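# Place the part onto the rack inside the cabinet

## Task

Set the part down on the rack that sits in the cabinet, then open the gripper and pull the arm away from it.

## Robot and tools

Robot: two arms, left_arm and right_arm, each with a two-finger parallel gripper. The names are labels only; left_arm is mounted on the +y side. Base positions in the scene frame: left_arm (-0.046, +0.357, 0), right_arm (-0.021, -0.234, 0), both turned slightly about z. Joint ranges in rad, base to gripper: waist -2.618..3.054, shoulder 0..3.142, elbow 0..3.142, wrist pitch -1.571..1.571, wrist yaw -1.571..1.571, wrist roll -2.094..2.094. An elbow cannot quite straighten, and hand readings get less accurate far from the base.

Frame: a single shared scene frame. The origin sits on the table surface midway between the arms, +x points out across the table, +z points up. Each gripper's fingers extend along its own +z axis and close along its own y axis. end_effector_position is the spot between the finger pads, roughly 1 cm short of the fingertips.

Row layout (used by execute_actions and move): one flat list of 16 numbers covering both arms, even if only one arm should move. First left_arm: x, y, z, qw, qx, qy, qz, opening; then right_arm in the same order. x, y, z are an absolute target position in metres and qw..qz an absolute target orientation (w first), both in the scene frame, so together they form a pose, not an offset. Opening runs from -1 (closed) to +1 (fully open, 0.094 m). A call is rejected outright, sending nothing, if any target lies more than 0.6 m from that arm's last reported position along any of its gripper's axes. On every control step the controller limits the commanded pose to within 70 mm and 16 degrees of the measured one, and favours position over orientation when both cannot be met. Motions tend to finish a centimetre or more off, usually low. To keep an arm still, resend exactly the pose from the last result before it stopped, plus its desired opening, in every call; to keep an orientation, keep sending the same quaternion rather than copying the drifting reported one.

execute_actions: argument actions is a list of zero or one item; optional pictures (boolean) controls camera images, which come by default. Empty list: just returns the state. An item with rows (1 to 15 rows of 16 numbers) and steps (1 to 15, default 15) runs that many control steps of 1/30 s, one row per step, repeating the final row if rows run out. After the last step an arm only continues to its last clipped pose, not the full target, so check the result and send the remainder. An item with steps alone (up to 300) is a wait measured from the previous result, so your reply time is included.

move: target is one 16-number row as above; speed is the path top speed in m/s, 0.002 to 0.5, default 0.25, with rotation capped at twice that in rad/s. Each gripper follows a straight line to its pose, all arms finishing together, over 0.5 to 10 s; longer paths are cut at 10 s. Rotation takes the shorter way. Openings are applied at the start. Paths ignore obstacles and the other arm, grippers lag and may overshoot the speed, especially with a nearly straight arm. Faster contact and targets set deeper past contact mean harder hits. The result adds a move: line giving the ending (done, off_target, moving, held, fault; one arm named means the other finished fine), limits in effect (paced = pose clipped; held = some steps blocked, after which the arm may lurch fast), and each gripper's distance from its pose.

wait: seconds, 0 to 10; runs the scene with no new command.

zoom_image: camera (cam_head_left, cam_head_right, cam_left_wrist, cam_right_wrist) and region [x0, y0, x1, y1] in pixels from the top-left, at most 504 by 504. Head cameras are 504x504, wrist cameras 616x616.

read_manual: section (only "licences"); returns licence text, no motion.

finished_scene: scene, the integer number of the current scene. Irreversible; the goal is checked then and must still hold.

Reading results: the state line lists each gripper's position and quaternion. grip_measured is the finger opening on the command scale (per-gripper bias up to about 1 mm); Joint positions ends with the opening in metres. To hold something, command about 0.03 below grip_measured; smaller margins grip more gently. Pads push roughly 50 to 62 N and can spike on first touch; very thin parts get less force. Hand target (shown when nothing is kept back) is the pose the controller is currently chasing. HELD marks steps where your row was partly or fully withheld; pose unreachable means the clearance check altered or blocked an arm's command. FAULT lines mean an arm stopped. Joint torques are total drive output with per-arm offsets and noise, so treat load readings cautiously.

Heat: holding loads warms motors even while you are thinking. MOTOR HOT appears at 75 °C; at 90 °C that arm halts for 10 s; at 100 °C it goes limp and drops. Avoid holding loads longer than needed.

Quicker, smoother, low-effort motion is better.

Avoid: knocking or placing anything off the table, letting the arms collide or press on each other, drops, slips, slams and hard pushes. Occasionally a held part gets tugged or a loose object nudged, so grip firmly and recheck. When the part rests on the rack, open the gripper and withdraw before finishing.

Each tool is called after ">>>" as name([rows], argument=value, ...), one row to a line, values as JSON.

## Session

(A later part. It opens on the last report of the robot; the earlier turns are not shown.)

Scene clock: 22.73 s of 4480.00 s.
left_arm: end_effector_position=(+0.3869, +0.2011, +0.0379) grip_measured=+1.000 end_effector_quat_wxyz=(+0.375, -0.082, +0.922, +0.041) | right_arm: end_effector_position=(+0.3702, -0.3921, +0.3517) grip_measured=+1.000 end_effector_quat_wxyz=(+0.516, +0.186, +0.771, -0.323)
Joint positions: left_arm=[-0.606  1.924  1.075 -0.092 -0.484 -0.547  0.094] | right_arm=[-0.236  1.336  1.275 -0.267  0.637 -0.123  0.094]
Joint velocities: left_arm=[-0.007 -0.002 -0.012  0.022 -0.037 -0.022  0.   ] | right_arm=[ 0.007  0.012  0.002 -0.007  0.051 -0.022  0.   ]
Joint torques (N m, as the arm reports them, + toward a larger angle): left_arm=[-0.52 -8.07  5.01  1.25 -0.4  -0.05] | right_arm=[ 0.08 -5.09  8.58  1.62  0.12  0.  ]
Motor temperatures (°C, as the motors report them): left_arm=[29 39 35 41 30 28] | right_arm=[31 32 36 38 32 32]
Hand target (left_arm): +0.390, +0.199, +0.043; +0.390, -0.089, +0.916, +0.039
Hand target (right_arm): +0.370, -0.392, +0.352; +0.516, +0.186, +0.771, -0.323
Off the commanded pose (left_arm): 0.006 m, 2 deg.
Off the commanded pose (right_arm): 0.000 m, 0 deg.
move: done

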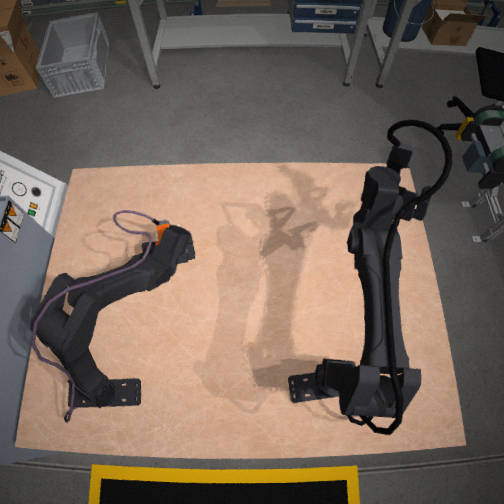

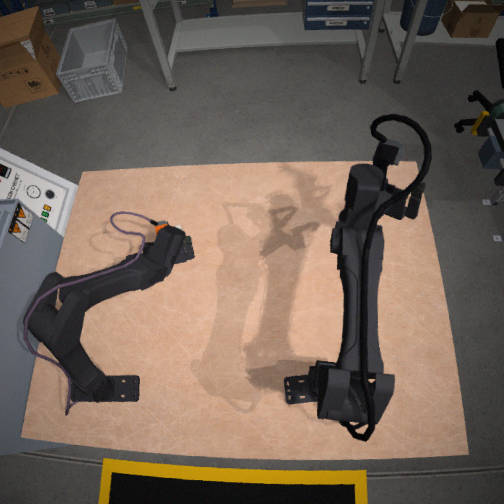

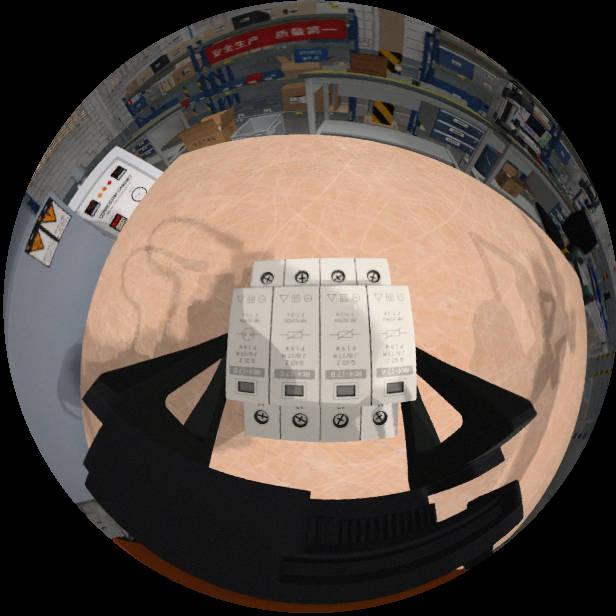

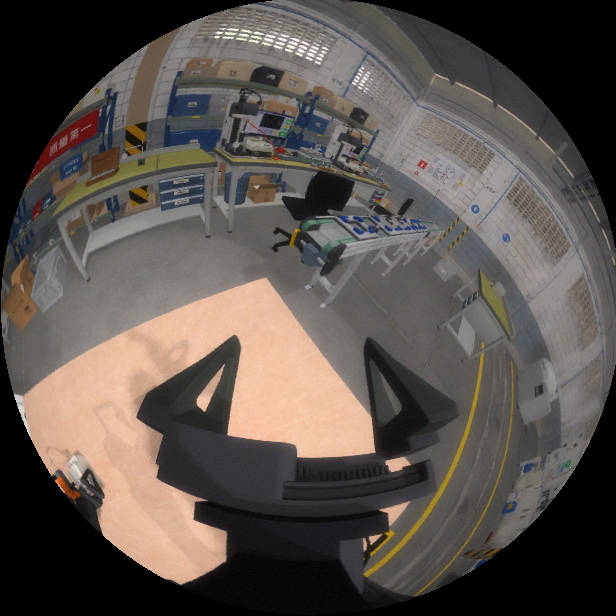

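>>> move(target=[0.39,0.199,0.043,0.39,-0.089,0.915,0.039,0.50,0.3702,-0.3921,0.3517,0.516,0.186,0.771,-0.323,1], speed=0.03)

>>> move(target=[0.30,0.30,0.34,0.383,0,0.924,0,0.50,0.3702,-0.3921,0.3517,0.516,0.186,0.771,-0.323,1], speed=0.2)

>>> move(target=[0.17,0.58,0.39,0.354,-0.354,0.854,0.147,0.50,0.3702,-0.3921,0.3517,0.516,0.186,0.771,-0.323,1])

>>> move(target=[0.04,0.76,0.37,0.30,-0.64,0.64,0.30,0.50,0.3702,-0.3921,0.3517,0.516,0.186,0.771,-0.323,1], speed=0.2)

Scene clock: 26.03 s of 4480.00 s.
left_arm: end_effector_position=(+0.3878, +0.2000, +0.0386) grip_measured=+0.540 end_effector_quat_wxyz=(+0.377, -0.084, +0.922, +0.038) | right_arm: end_effector_position=(+0.3702, -0.3921, +0.3517) grip_measured=+1.000 end_effector_quat_wxyz=(+0.516, +0.186, +0.771, -0.323)
Joint positions: left_arm=[-0.606  1.924  1.075 -0.086 -0.481 -0.55   0.072] | right_arm=[-0.236  1.336  1.275 -0.267  0.637 -0.123  0.094]
Joint velocities: left_arm=[ 0.002 -0.012  0.007 -0.022 -0.066 -0.051  0.001] | right_arm=[-0.012 -0.012  0.002 -0.007 -0.022  0.007  0.   ]
Joint torques (N m, as the arm reports them, + toward a larger angle): left_arm=[-0.57 -8.17  5.02  1.27 -0.45 -0.02] | right_arm=[ 0.11 -5.12  8.62  1.61  0.13  0.02]
Motor temperatures (°C, as the motors report them): left_arm=[29 40 35 41 31 28] | right_arm=[31 32 36 39 32 32]
Hand target (left_arm): +0.390, +0.199, +0.043; +0.390, -0.089, +0.916, +0.039
Hand target (right_arm): +0.370, -0.392, +0.352; +0.516, +0.186, +0.771, -0.323
Off the commanded pose (left_arm): 0.005 m, 2 deg.
Off the commanded pose (right_arm): 0.000 m, 0 deg.
move: done

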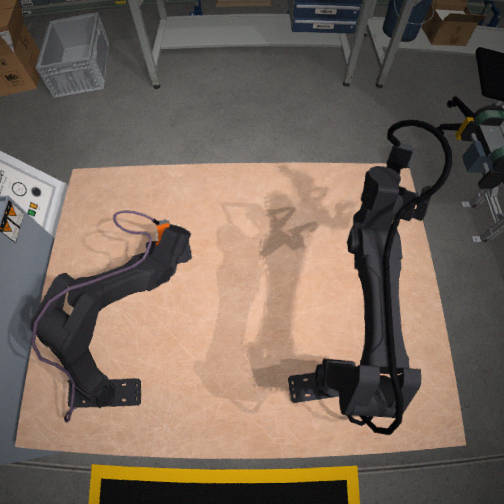

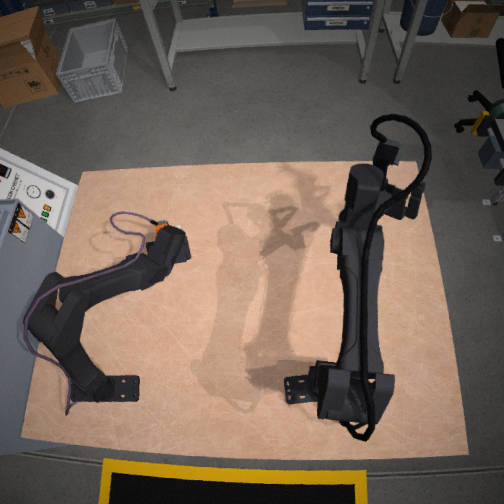

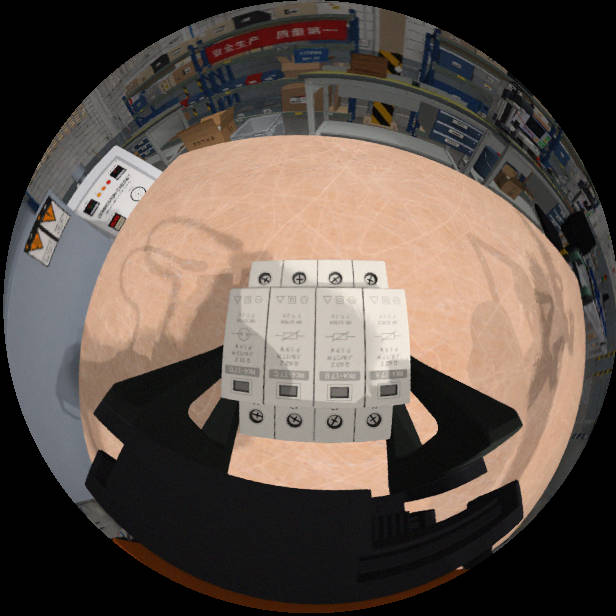

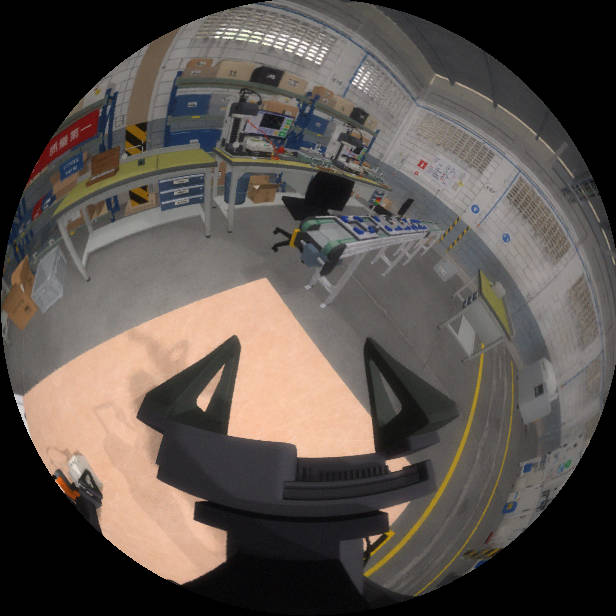

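Scene clock: 28.40 s of 4480.00 s.
left_arm: end_effector_position=(+0.2853, +0.2985, +0.3074) grip_measured=+0.540 end_effector_quat_wxyz=(+0.324, +0.008, +0.946, +0.009) | right_arm: end_effector_position=(+0.3702, -0.3921, +0.3517) grip_measured=+1.000 end_effector_quat_wxyz=(+0.516, +0.186, +0.771, -0.323)
Joint positions: left_arm=[-0.349  1.382  1.668 -1.218 -0.178 -0.196  0.072] | right_arm=[-0.236  1.336  1.275 -0.267  0.637 -0.123  0.094]
Joint velocities: left_arm=[-0.027 -0.007  0.007 -0.066  0.007 -0.022 -0.001] | right_arm=[-0.012 -0.002 -0.002  0.081 -0.051 -0.022  0.   ]
Joint torques (N m, as the arm reports them, + toward a larger angle): left_arm=[ 0.64 -5.33  8.68  1.67 -0.21  0.08] | right_arm=[ 0.05 -5.06  8.61  1.62  0.12  0.  ]
Motor temperatures (°C, as the motors report them): left_arm=[29 40 36 42 31 28] | right_arm=[31 32 36 39 32 32]
Hand target (left_arm): +0.295, +0.301, +0.343; +0.384, +0.001, +0.923, +0.001
Hand target (right_arm): +0.370, -0.392, +0.352; +0.516, +0.186, +0.771, -0.323
Off the commanded pose (left_arm): 0.036 m, 7 deg.
Off the commanded pose (right_arm): 0.000 m, 0 deg.
move: off_target (left_arm)

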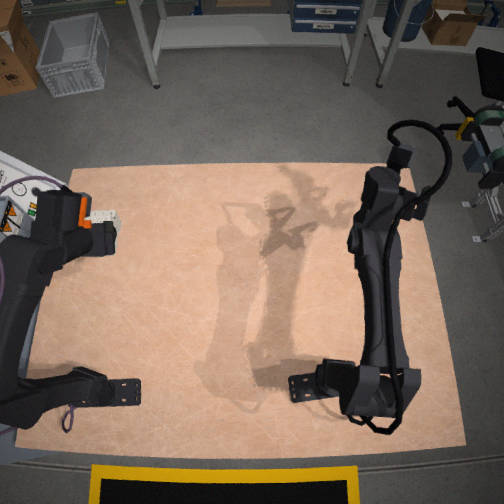

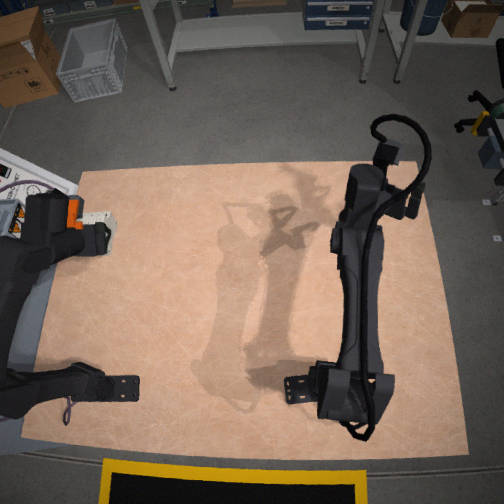

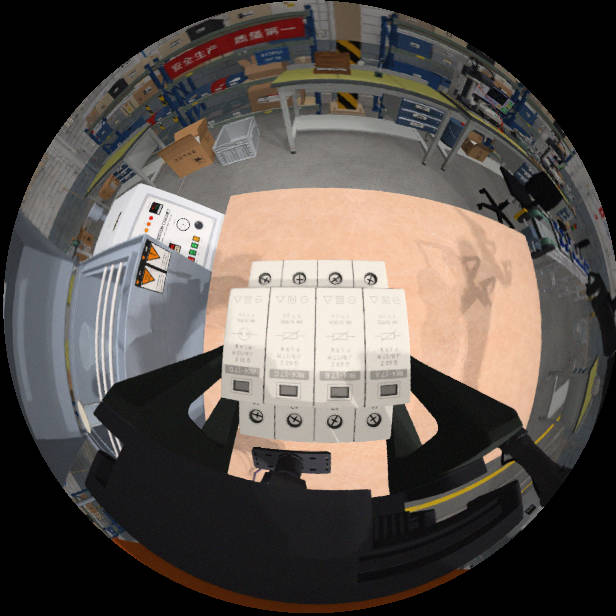

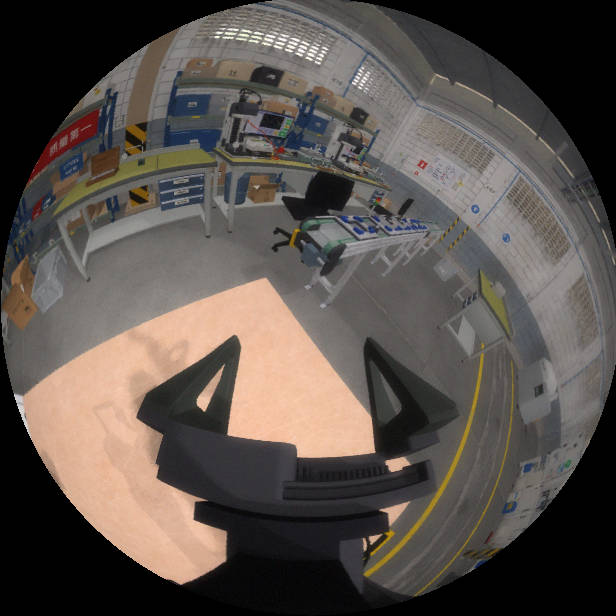

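Scene clock: 30.60 s of 4480.00 s.
left_arm: end_effector_position=(+0.1593, +0.5739, +0.3582) grip_measured=+0.539 end_effector_quat_wxyz=(+0.300, -0.364, +0.873, +0.127) | right_arm: end_effector_position=(+0.3702, -0.3921, +0.3517) grip_measured=+1.000 end_effector_quat_wxyz=(+0.516, +0.186, +0.771, -0.323)
Joint positions: left_arm=[ 0.74   1.365  1.904 -1.447  0.013  0.021  0.072] | right_arm=[-0.236  1.336  1.275 -0.267  0.637 -0.123  0.094]
Joint velocities: left_arm=[-0.012  0.022 -0.012 -0.066 -0.037 -0.007 -0.001] | right_arm=[-0.027 -0.007 -0.007  0.007 -0.022 -0.037  0.   ]
Joint torques (N m, as the arm reports them, + toward a larger angle): left_arm=[ 0.55 -3.95  8.18  1.77  0.05  0.07] | right_arm=[ 0.07 -5.13  8.59  1.61  0.12  0.  ]
Motor temperatures (°C, as the motors report them): left_arm=[29 40 36 42 31 28] | right_arm=[31 32 36 39 32 32]
Hand target (left_arm): +0.164, +0.580, +0.390; +0.355, -0.352, +0.853, +0.151
Hand target (right_arm): +0.370, -0.392, +0.352; +0.516, +0.186, +0.771, -0.323
Off the commanded pose (left_arm): 0.034 m, 7 deg.
Off the commanded pose (right_arm): 0.000 m, 0 deg.
move: off_target (left_arm)

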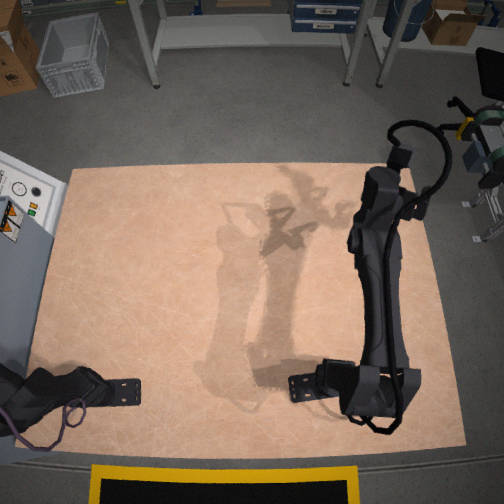

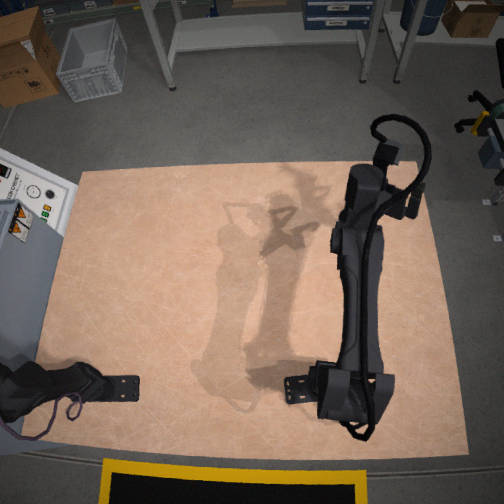

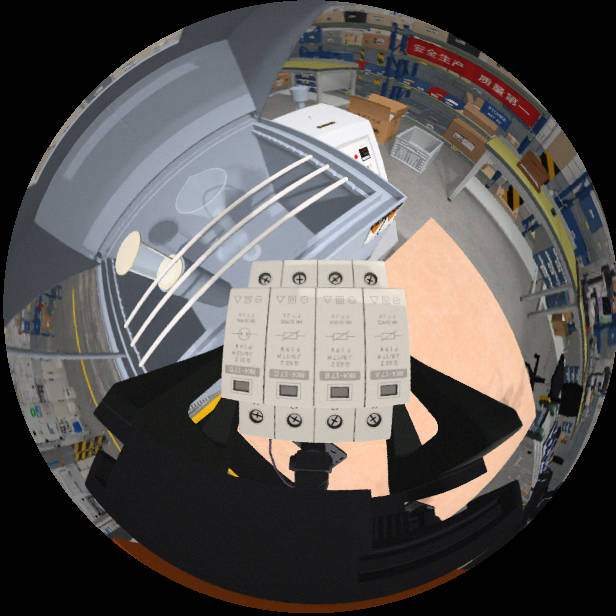

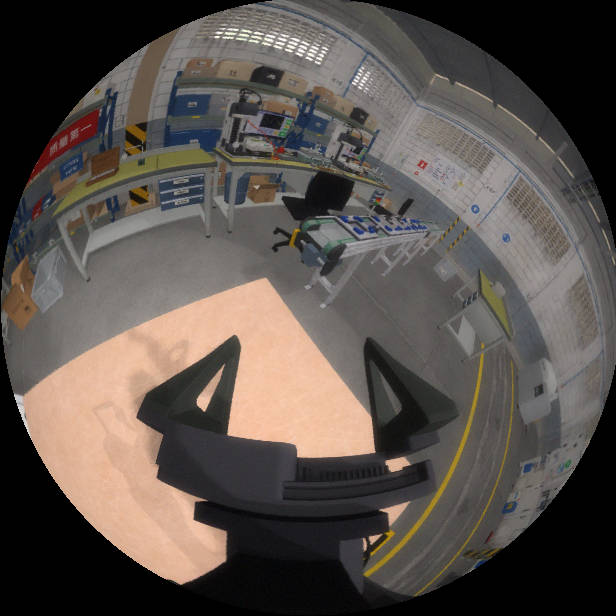

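Scene clock: 33.20 s of 4480.00 s.
left_arm: end_effector_position=(+0.0391, +0.7400, +0.3248) grip_measured=+0.539 end_effector_quat_wxyz=(+0.237, -0.645, +0.680, +0.254) | right_arm: end_effector_position=(+0.3702, -0.3921, +0.3517) grip_measured=+1.000 end_effector_quat_wxyz=(+0.516, +0.186, +0.771, -0.323)
Joint positions: left_arm=[ 1.178  1.574  1.885 -1.198 -0.209 -0.188  0.072] | right_arm=[-0.236  1.336  1.275 -0.267  0.637 -0.123  0.094]
Joint velocities: left_arm=[-0.007 -0.017 -0.017 -0.007  0.007  0.066 -0.001] | right_arm=[-0.007  0.017 -0.012 -0.037 -0.081 -0.051  0.   ]
Joint torques (N m, as the arm reports them, + toward a larger angle): left_arm=[ 0.56 -6.78  9.13  2.02 -0.37 -0.07] | right_arm=[ 0.04 -5.07  8.59  1.63  0.12 -0.01]
Motor temperatures (°C, as the motors report them): left_arm=[29 39 36 43 31 28] | right_arm=[31 32 36 39 32 32]
Hand target (left_arm): +0.035, +0.754, +0.370; -0.300, +0.640, -0.640, -0.301
Hand target (right_arm): +0.370, -0.392, +0.352; +0.516, +0.186, +0.771, -0.323
Off the commanded pose (left_arm): 0.049 m, 10 deg.
Off the commanded pose (right_arm): 0.000 m, 0 deg.
move: off_target (left_arm)

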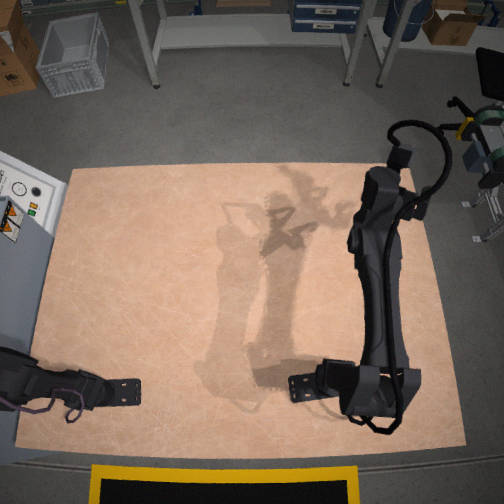

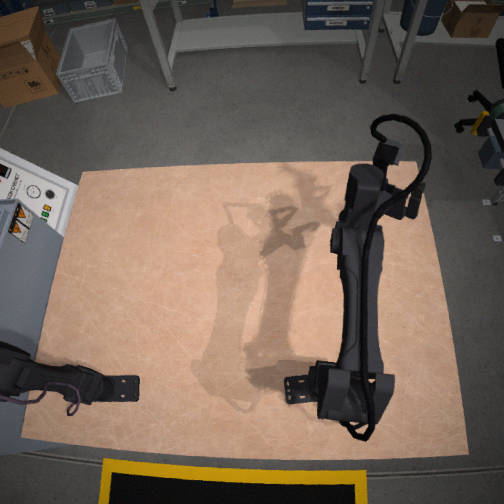

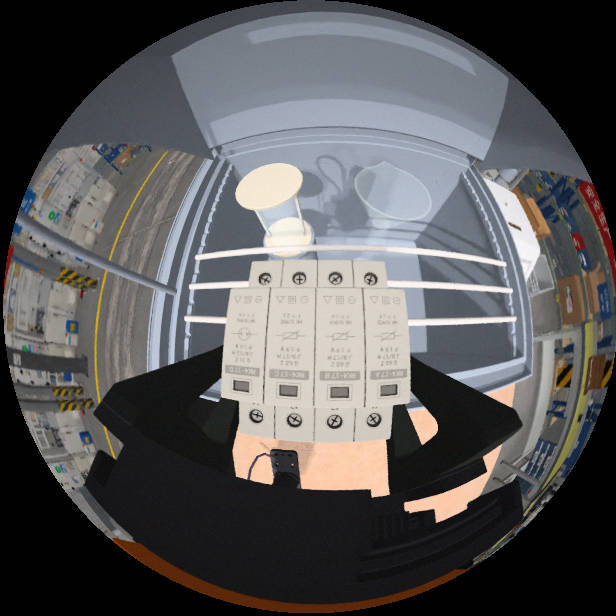

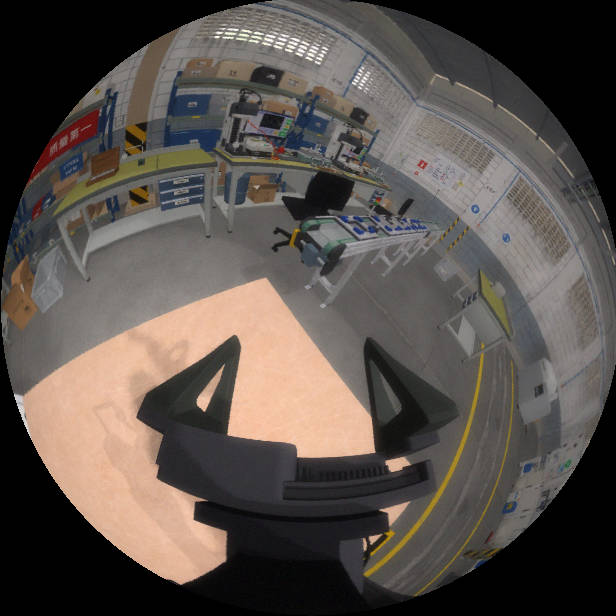

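>>> move(target=[0.04,0.846,0.31,0.327,-0.627,0.627,0.327,0.50,0.3702,-0.3921,0.3517,0.516,0.186,0.771,-0.323,1], speed=0.1)

>>> move(target=[0.04,0.846,0.285,0.327,-0.627,0.627,0.327,0.50,0.3702,-0.3921,0.3517,0.516,0.186,0.771,-0.323,1], speed=0.03)

Scene clock: 36.67 s of 4480.00 s.
left_arm: end_effector_position=(+0.0403, +0.8269, +0.2674) grip_measured=+0.539 end_effector_quat_wxyz=(+0.269, -0.643, +0.659, +0.285) | right_arm: end_effector_position=(+0.3702, -0.3921, +0.3517) grip_measured=+1.000 end_effector_quat_wxyz=(+0.516, +0.186, +0.771, -0.323)
Joint positions: left_arm=[ 1.238  1.715  1.719 -0.789 -0.195 -0.151  0.072] | right_arm=[-0.236  1.336  1.275 -0.267  0.637 -0.123  0.094]
Joint velocities: left_arm=[-0.002 -0.002 -0.002 -0.007 -0.007  0.037 -0.   ] | right_arm=[-0.007 -0.022 -0.007  0.051 -0.007  0.051  0.   ]
Joint torques (N m, as the arm reports them, + toward a larger angle): left_arm=[ 0.72 -9.16  7.75  2.21 -0.21  0.11] | right_arm=[ 0.09 -5.08  8.63  1.61  0.11 -0.01]
Motor temperatures (°C, as the motors report them): left_arm=[29 40 36 44 31 28] | right_arm=[31 32 37 39 32 32]
Hand target (left_arm): +0.037, +0.841, +0.311; -0.325, +0.627, -0.628, -0.328
Hand target (right_arm): +0.370, -0.392, +0.352; +0.516, +0.186, +0.771, -0.323
Off the commanded pose (left_arm): 0.047 m, 9 deg.
Off the commanded pose (right_arm): 0.000 m, 0 deg.
move: off_target (left_arm)

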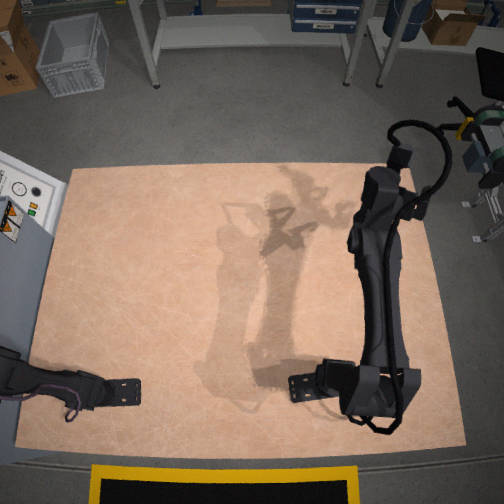

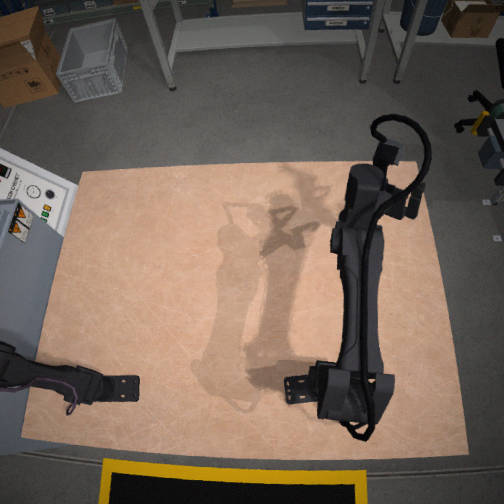

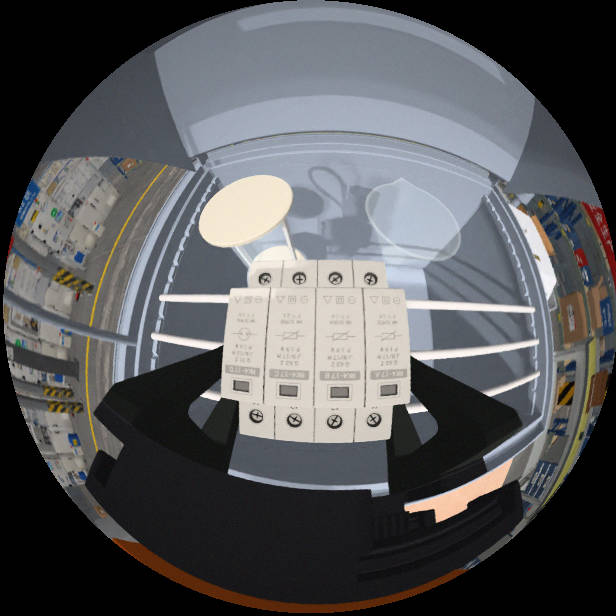

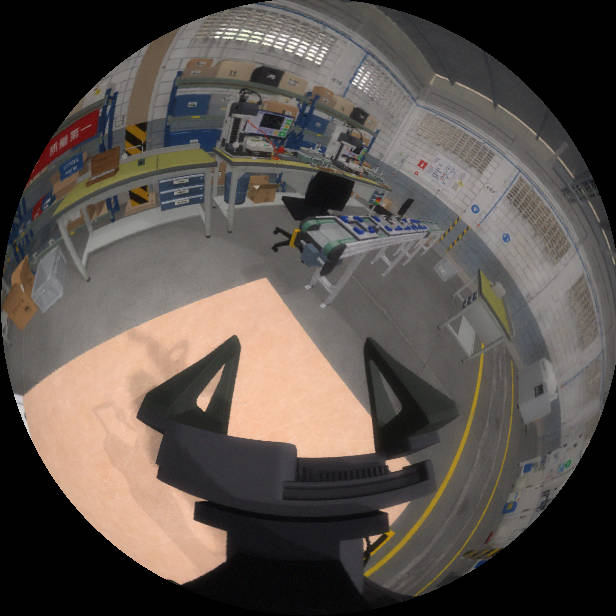

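Scene clock: 39.57 s of 4480.00 s.
left_arm: end_effector_position=(+0.0424, +0.8284, +0.2286) grip_measured=+0.539 end_effector_quat_wxyz=(+0.259, -0.644, +0.665, +0.273) | right_arm: end_effector_position=(+0.3702, -0.3921, +0.3517) grip_measured=+1.000 end_effector_quat_wxyz=(+0.516, +0.186, +0.771, -0.323)
Joint positions: left_arm=[ 1.238  1.721  1.592 -0.688 -0.186 -0.151  0.072] | right_arm=[-0.236  1.336  1.275 -0.267  0.637 -0.123  0.094]
Joint velocities: left_arm=[-0.012  0.017 -0.022  0.095 -0.007 -0.11   0.   ] | right_arm=[-0.007 -0.002 -0.022 -0.037 -0.051 -0.066  0.   ]
Joint torques (N m, as the arm reports them, + toward a larger angle): left_arm=[  0.46 -11.51   7.6    2.16  -0.29   0.05] | right_arm=[ 0.07 -5.05  8.6   1.61  0.11  0.  ]
Motor temperatures (°C, as the motors report them): left_arm=[29 41 37 45 30 28] | right_arm=[31 32 37 39 32 32]
Hand target (left_arm): +0.039, +0.840, +0.286; -0.325, +0.628, -0.627, -0.326
Hand target (right_arm): +0.370, -0.392, +0.352; +0.516, +0.186, +0.771, -0.323
Off the commanded pose (left_arm): 0.059 m, 11 deg.
Off the commanded pose (right_arm): 0.000 m, 0 deg.
move: off_target (left_arm)

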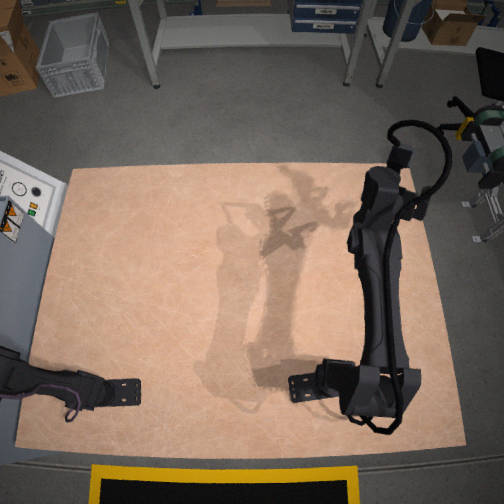

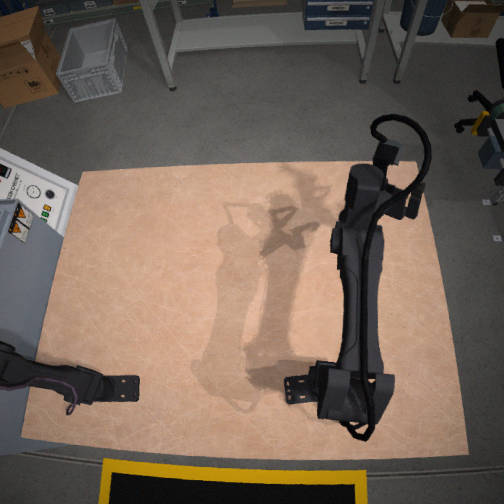

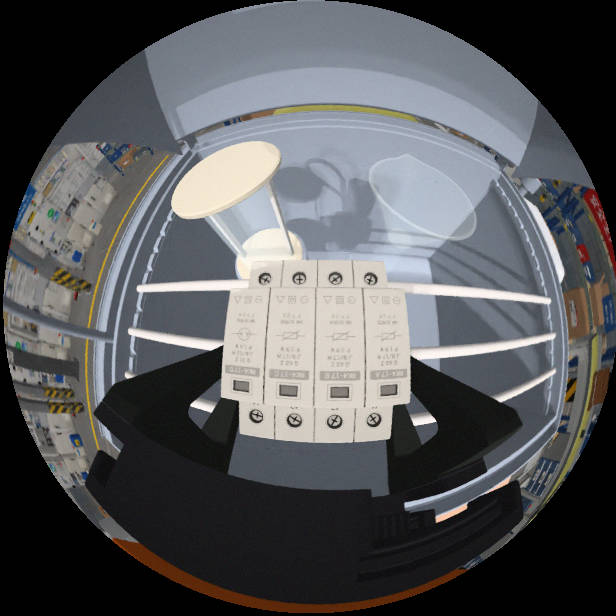

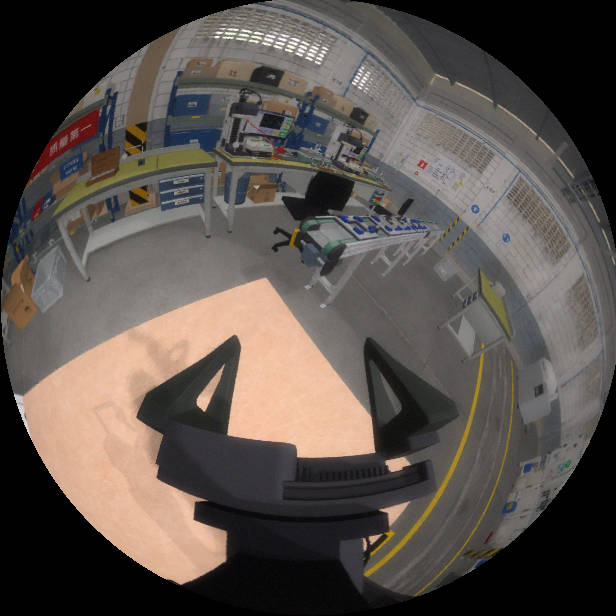

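>>> move(target=[0.04,0.828,0.295,0.327,-0.627,0.627,0.327,0.50,0.3702,-0.3921,0.3517,0.516,0.186,0.771,-0.323,1], speed=0.02)

>>> zoom_image(camera="cam_left_wrist", region=[100, 200, 600, 480])

Scene clock: 46.13 s of 4480.00 s.
left_arm: end_effector_position=(+0.0380, +0.8148, +0.2412) grip_measured=+0.539 end_effector_quat_wxyz=(+0.263, -0.645, +0.661, +0.278) | right_arm: end_effector_position=(+0.3702, -0.3921, +0.3517) grip_measured=+1.000 end_effector_quat_wxyz=(+0.516, +0.186, +0.771, -0.323)
Joint positions: left_arm=[ 1.238  1.662  1.566 -0.707 -0.19  -0.154  0.072] | right_arm=[-0.236  1.336  1.275 -0.267  0.637 -0.123  0.094]
Joint velocities: left_arm=[ 0.007 -0.017  0.002  0.022 -0.022 -0.066  0.   ] | right_arm=[-0.012 -0.012 -0.002 -0.066  0.007 -0.051  0.   ]
Joint torques (N m, as the arm reports them, + toward a larger angle): left_arm=[ -0.49 -10.99   8.03   2.07  -0.33   0.02] | right_arm=[ 0.04 -5.1   8.65  1.61  0.11  0.  ]
Motor temperatures (°C, as the motors report them): left_arm=[29 43 37 46 30 28] | right_arm=[31 32 37 40 32 32]
Hand target (left_arm): +0.039, +0.823, +0.296; -0.326, +0.628, -0.627, -0.326
Hand target (right_arm): +0.370, -0.392, +0.352; +0.516, +0.186, +0.771, -0.323
Off the commanded pose (left_arm): 0.055 m, 10 deg.
Off the commanded pose (right_arm): 0.000 m, 0 deg.
move: off_target (left_arm)

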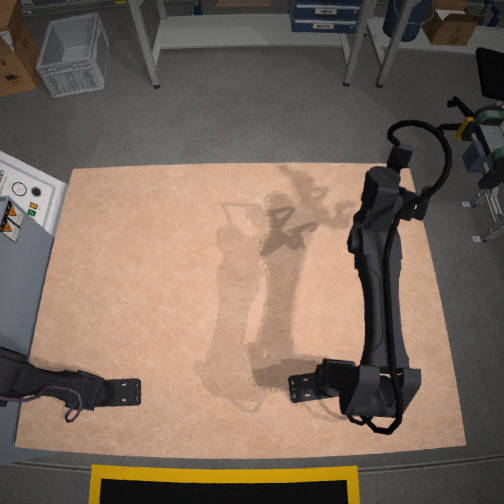

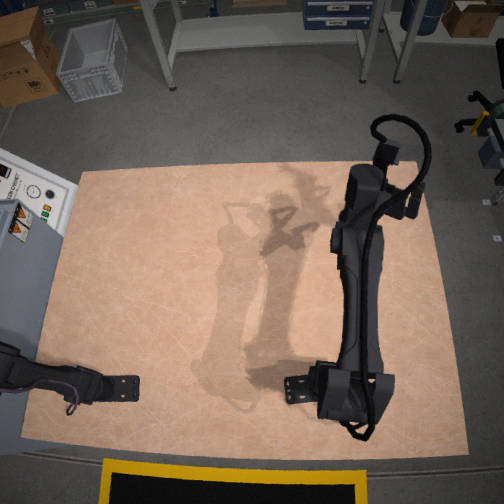

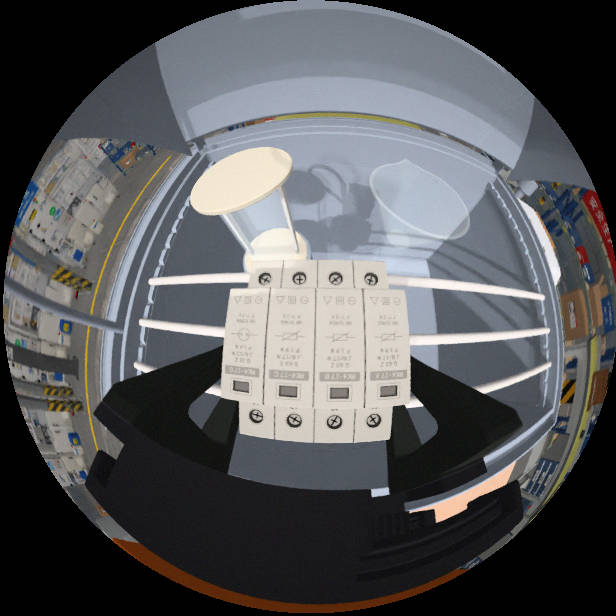

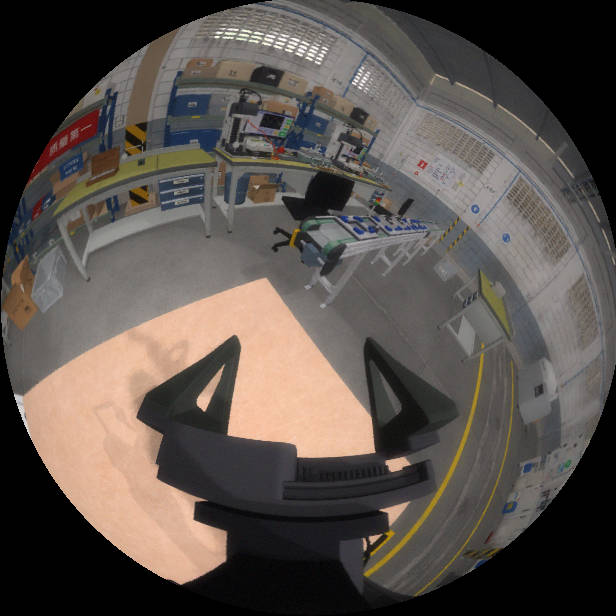

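Region (100, 200, 600, 480) of cam_left_wrist's 616x616 image, scaled by 1.008, with more detail than that image has; it fills the top 282 rows of this view, and the rest is white.

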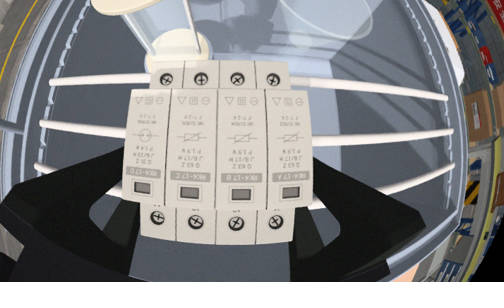

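>>> move(target=[0.04,0.822,0.277,0.327,-0.627,0.627,0.327,0.50,0.3702,-0.3921,0.3517,0.516,0.186,0.771,-0.323,1], speed=0.012)

>>> zoom_image(camera="cam_left_wrist", region=[100, 200, 600, 480])

Scene clock: 55.40 s of 4480.00 s.
left_arm: end_effector_position=(+0.0369, +0.8092, +0.2279) grip_measured=+0.539 end_effector_quat_wxyz=(+0.268, -0.645, +0.659, +0.279) | right_arm: end_effector_position=(+0.3702, -0.3921, +0.3517) grip_measured=+1.000 end_effector_quat_wxyz=(+0.516, +0.186, +0.771, -0.323)
Joint positions: left_arm=[ 1.238  1.628  1.47  -0.637 -0.189 -0.157  0.072] | right_arm=[-0.236  1.336  1.275 -0.267  0.637 -0.123  0.094]
Joint velocities: left_arm=[-0.017 -0.012 -0.007  0.022  0.022 -0.022 -0.001] | right_arm=[ 0.002  0.012  0.022 -0.007  0.066  0.007  0.   ]
Joint torques (N m, as the arm reports them, + toward a larger angle): left_arm=[ -0.77 -10.44   7.55   2.1   -0.38   0.  ] | right_arm=[ 0.1  -5.1   8.6   1.61  0.12  0.  ]
Motor temperatures (°C, as the motors report them): left_arm=[29 44 37 47 31 28] | right_arm=[31 32 37 40 32 32]
Hand target (left_arm): +0.039, +0.818, +0.278; -0.326, +0.628, -0.627, -0.326
Hand target (right_arm): +0.370, -0.392, +0.352; +0.516, +0.186, +0.771, -0.323
Off the commanded pose (left_arm): 0.051 m, 10 deg.
Off the commanded pose (right_arm): 0.000 m, 0 deg.
move: off_target (left_arm)

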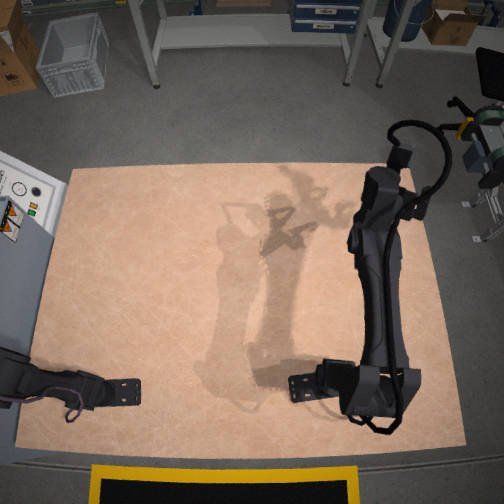

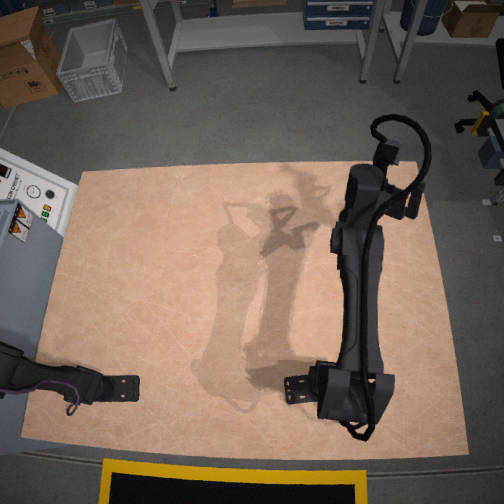

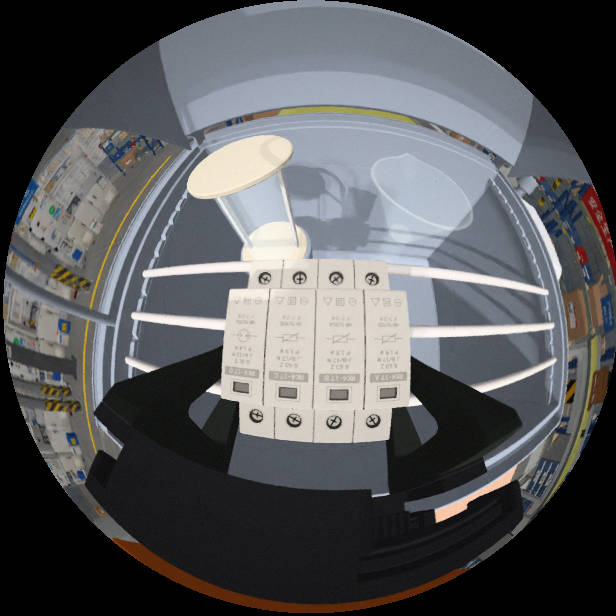

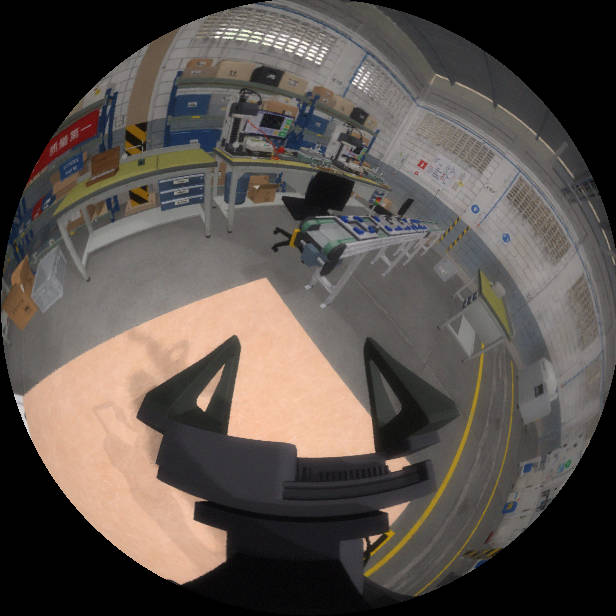

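Region (100, 200, 600, 480) of cam_left_wrist's 616x616 image, scaled by 1.008, with more detail than that image has; it fills the top 282 rows of this view, and the rest is white.

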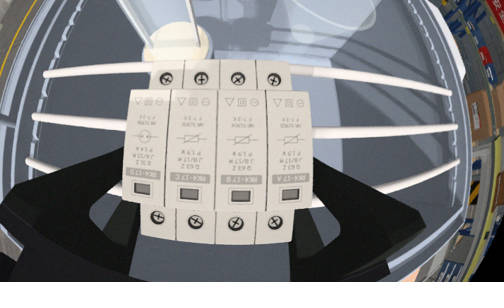

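>>> move(target=[0.04,0.822,0.265,0.327,-0.627,0.627,0.327,0.50,0.3702,-0.3921,0.3517,0.516,0.186,0.771,-0.323,1], speed=0.012)

Scene clock: 63.60 s of 4480.00 s.
left_arm: end_effector_position=(+0.0366, +0.8085, +0.2281) grip_measured=+0.539 end_effector_quat_wxyz=(+0.278, -0.642, +0.655, +0.286) | right_arm: end_effector_position=(+0.3702, -0.3921, +0.3517) grip_measured=+1.000 end_effector_quat_wxyz=(+0.516, +0.186, +0.771, -0.323)
Joint positions: left_arm=[ 1.237  1.606  1.43  -0.592 -0.191 -0.157  0.072] | right_arm=[-0.236  1.336  1.275 -0.267  0.637 -0.123  0.094]
Joint velocities: left_arm=[-0.012  0.002  0.007 -0.022 -0.037 -0.022 -0.   ] | right_arm=[-0.007 -0.012  0.007  0.095  0.022 -0.007  0.   ]
Joint torques (N m, as the arm reports them, + toward a larger angle): left_arm=[-0.69 -9.01  6.83  2.15 -0.36  0.02] | right_arm=[ 0.08 -5.12  8.62  1.61  0.12 -0.01]
Motor temperatures (°C, as the motors report them): left_arm=[29 43 36 47 31 28] | right_arm=[31 32 37 40 32 32]
Hand target (left_arm): +0.039, +0.819, +0.266; -0.326, +0.628, -0.627, -0.326
Hand target (right_arm): +0.370, -0.392, +0.352; +0.516, +0.186, +0.771, -0.323
Off the commanded pose (left_arm): 0.039 m, 8 deg.
Off the commanded pose (right_arm): 0.000 m, 0 deg.
move: off_target (left_arm)

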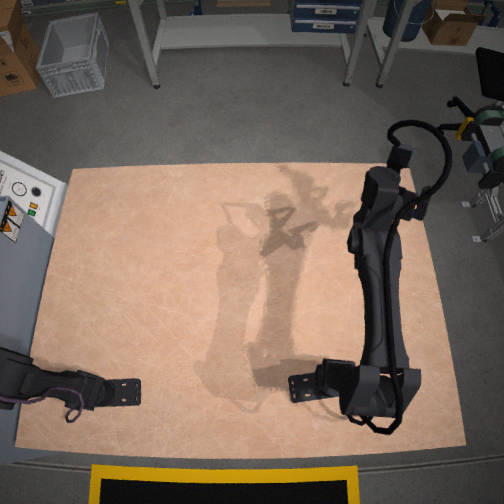

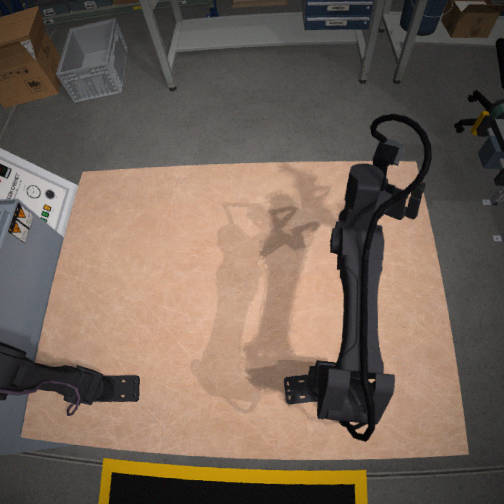

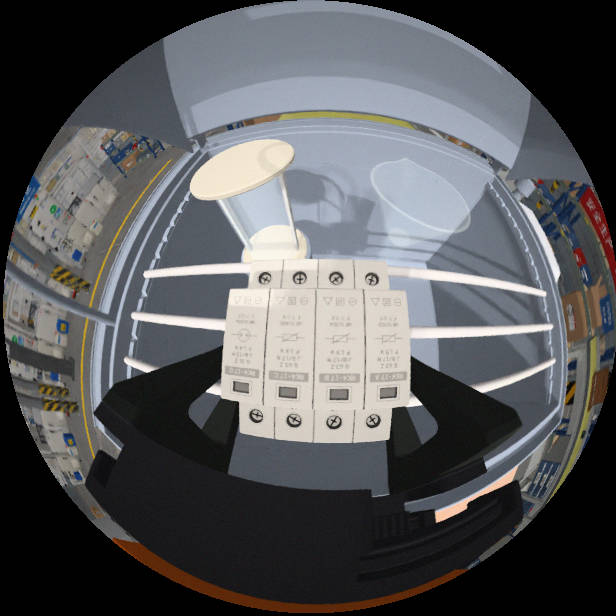

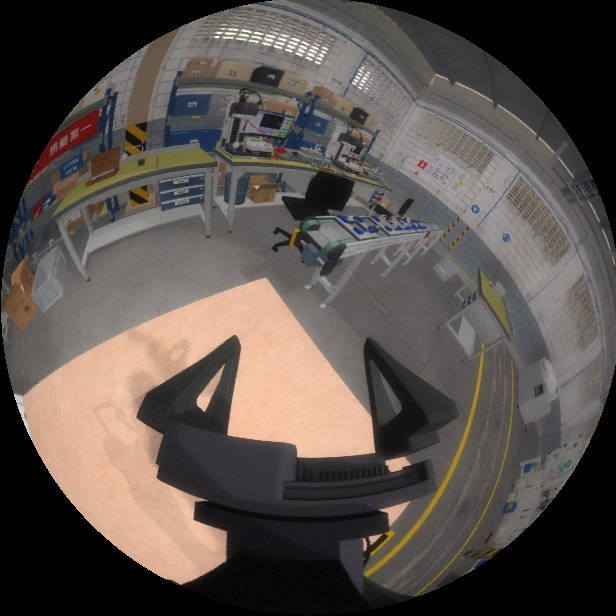

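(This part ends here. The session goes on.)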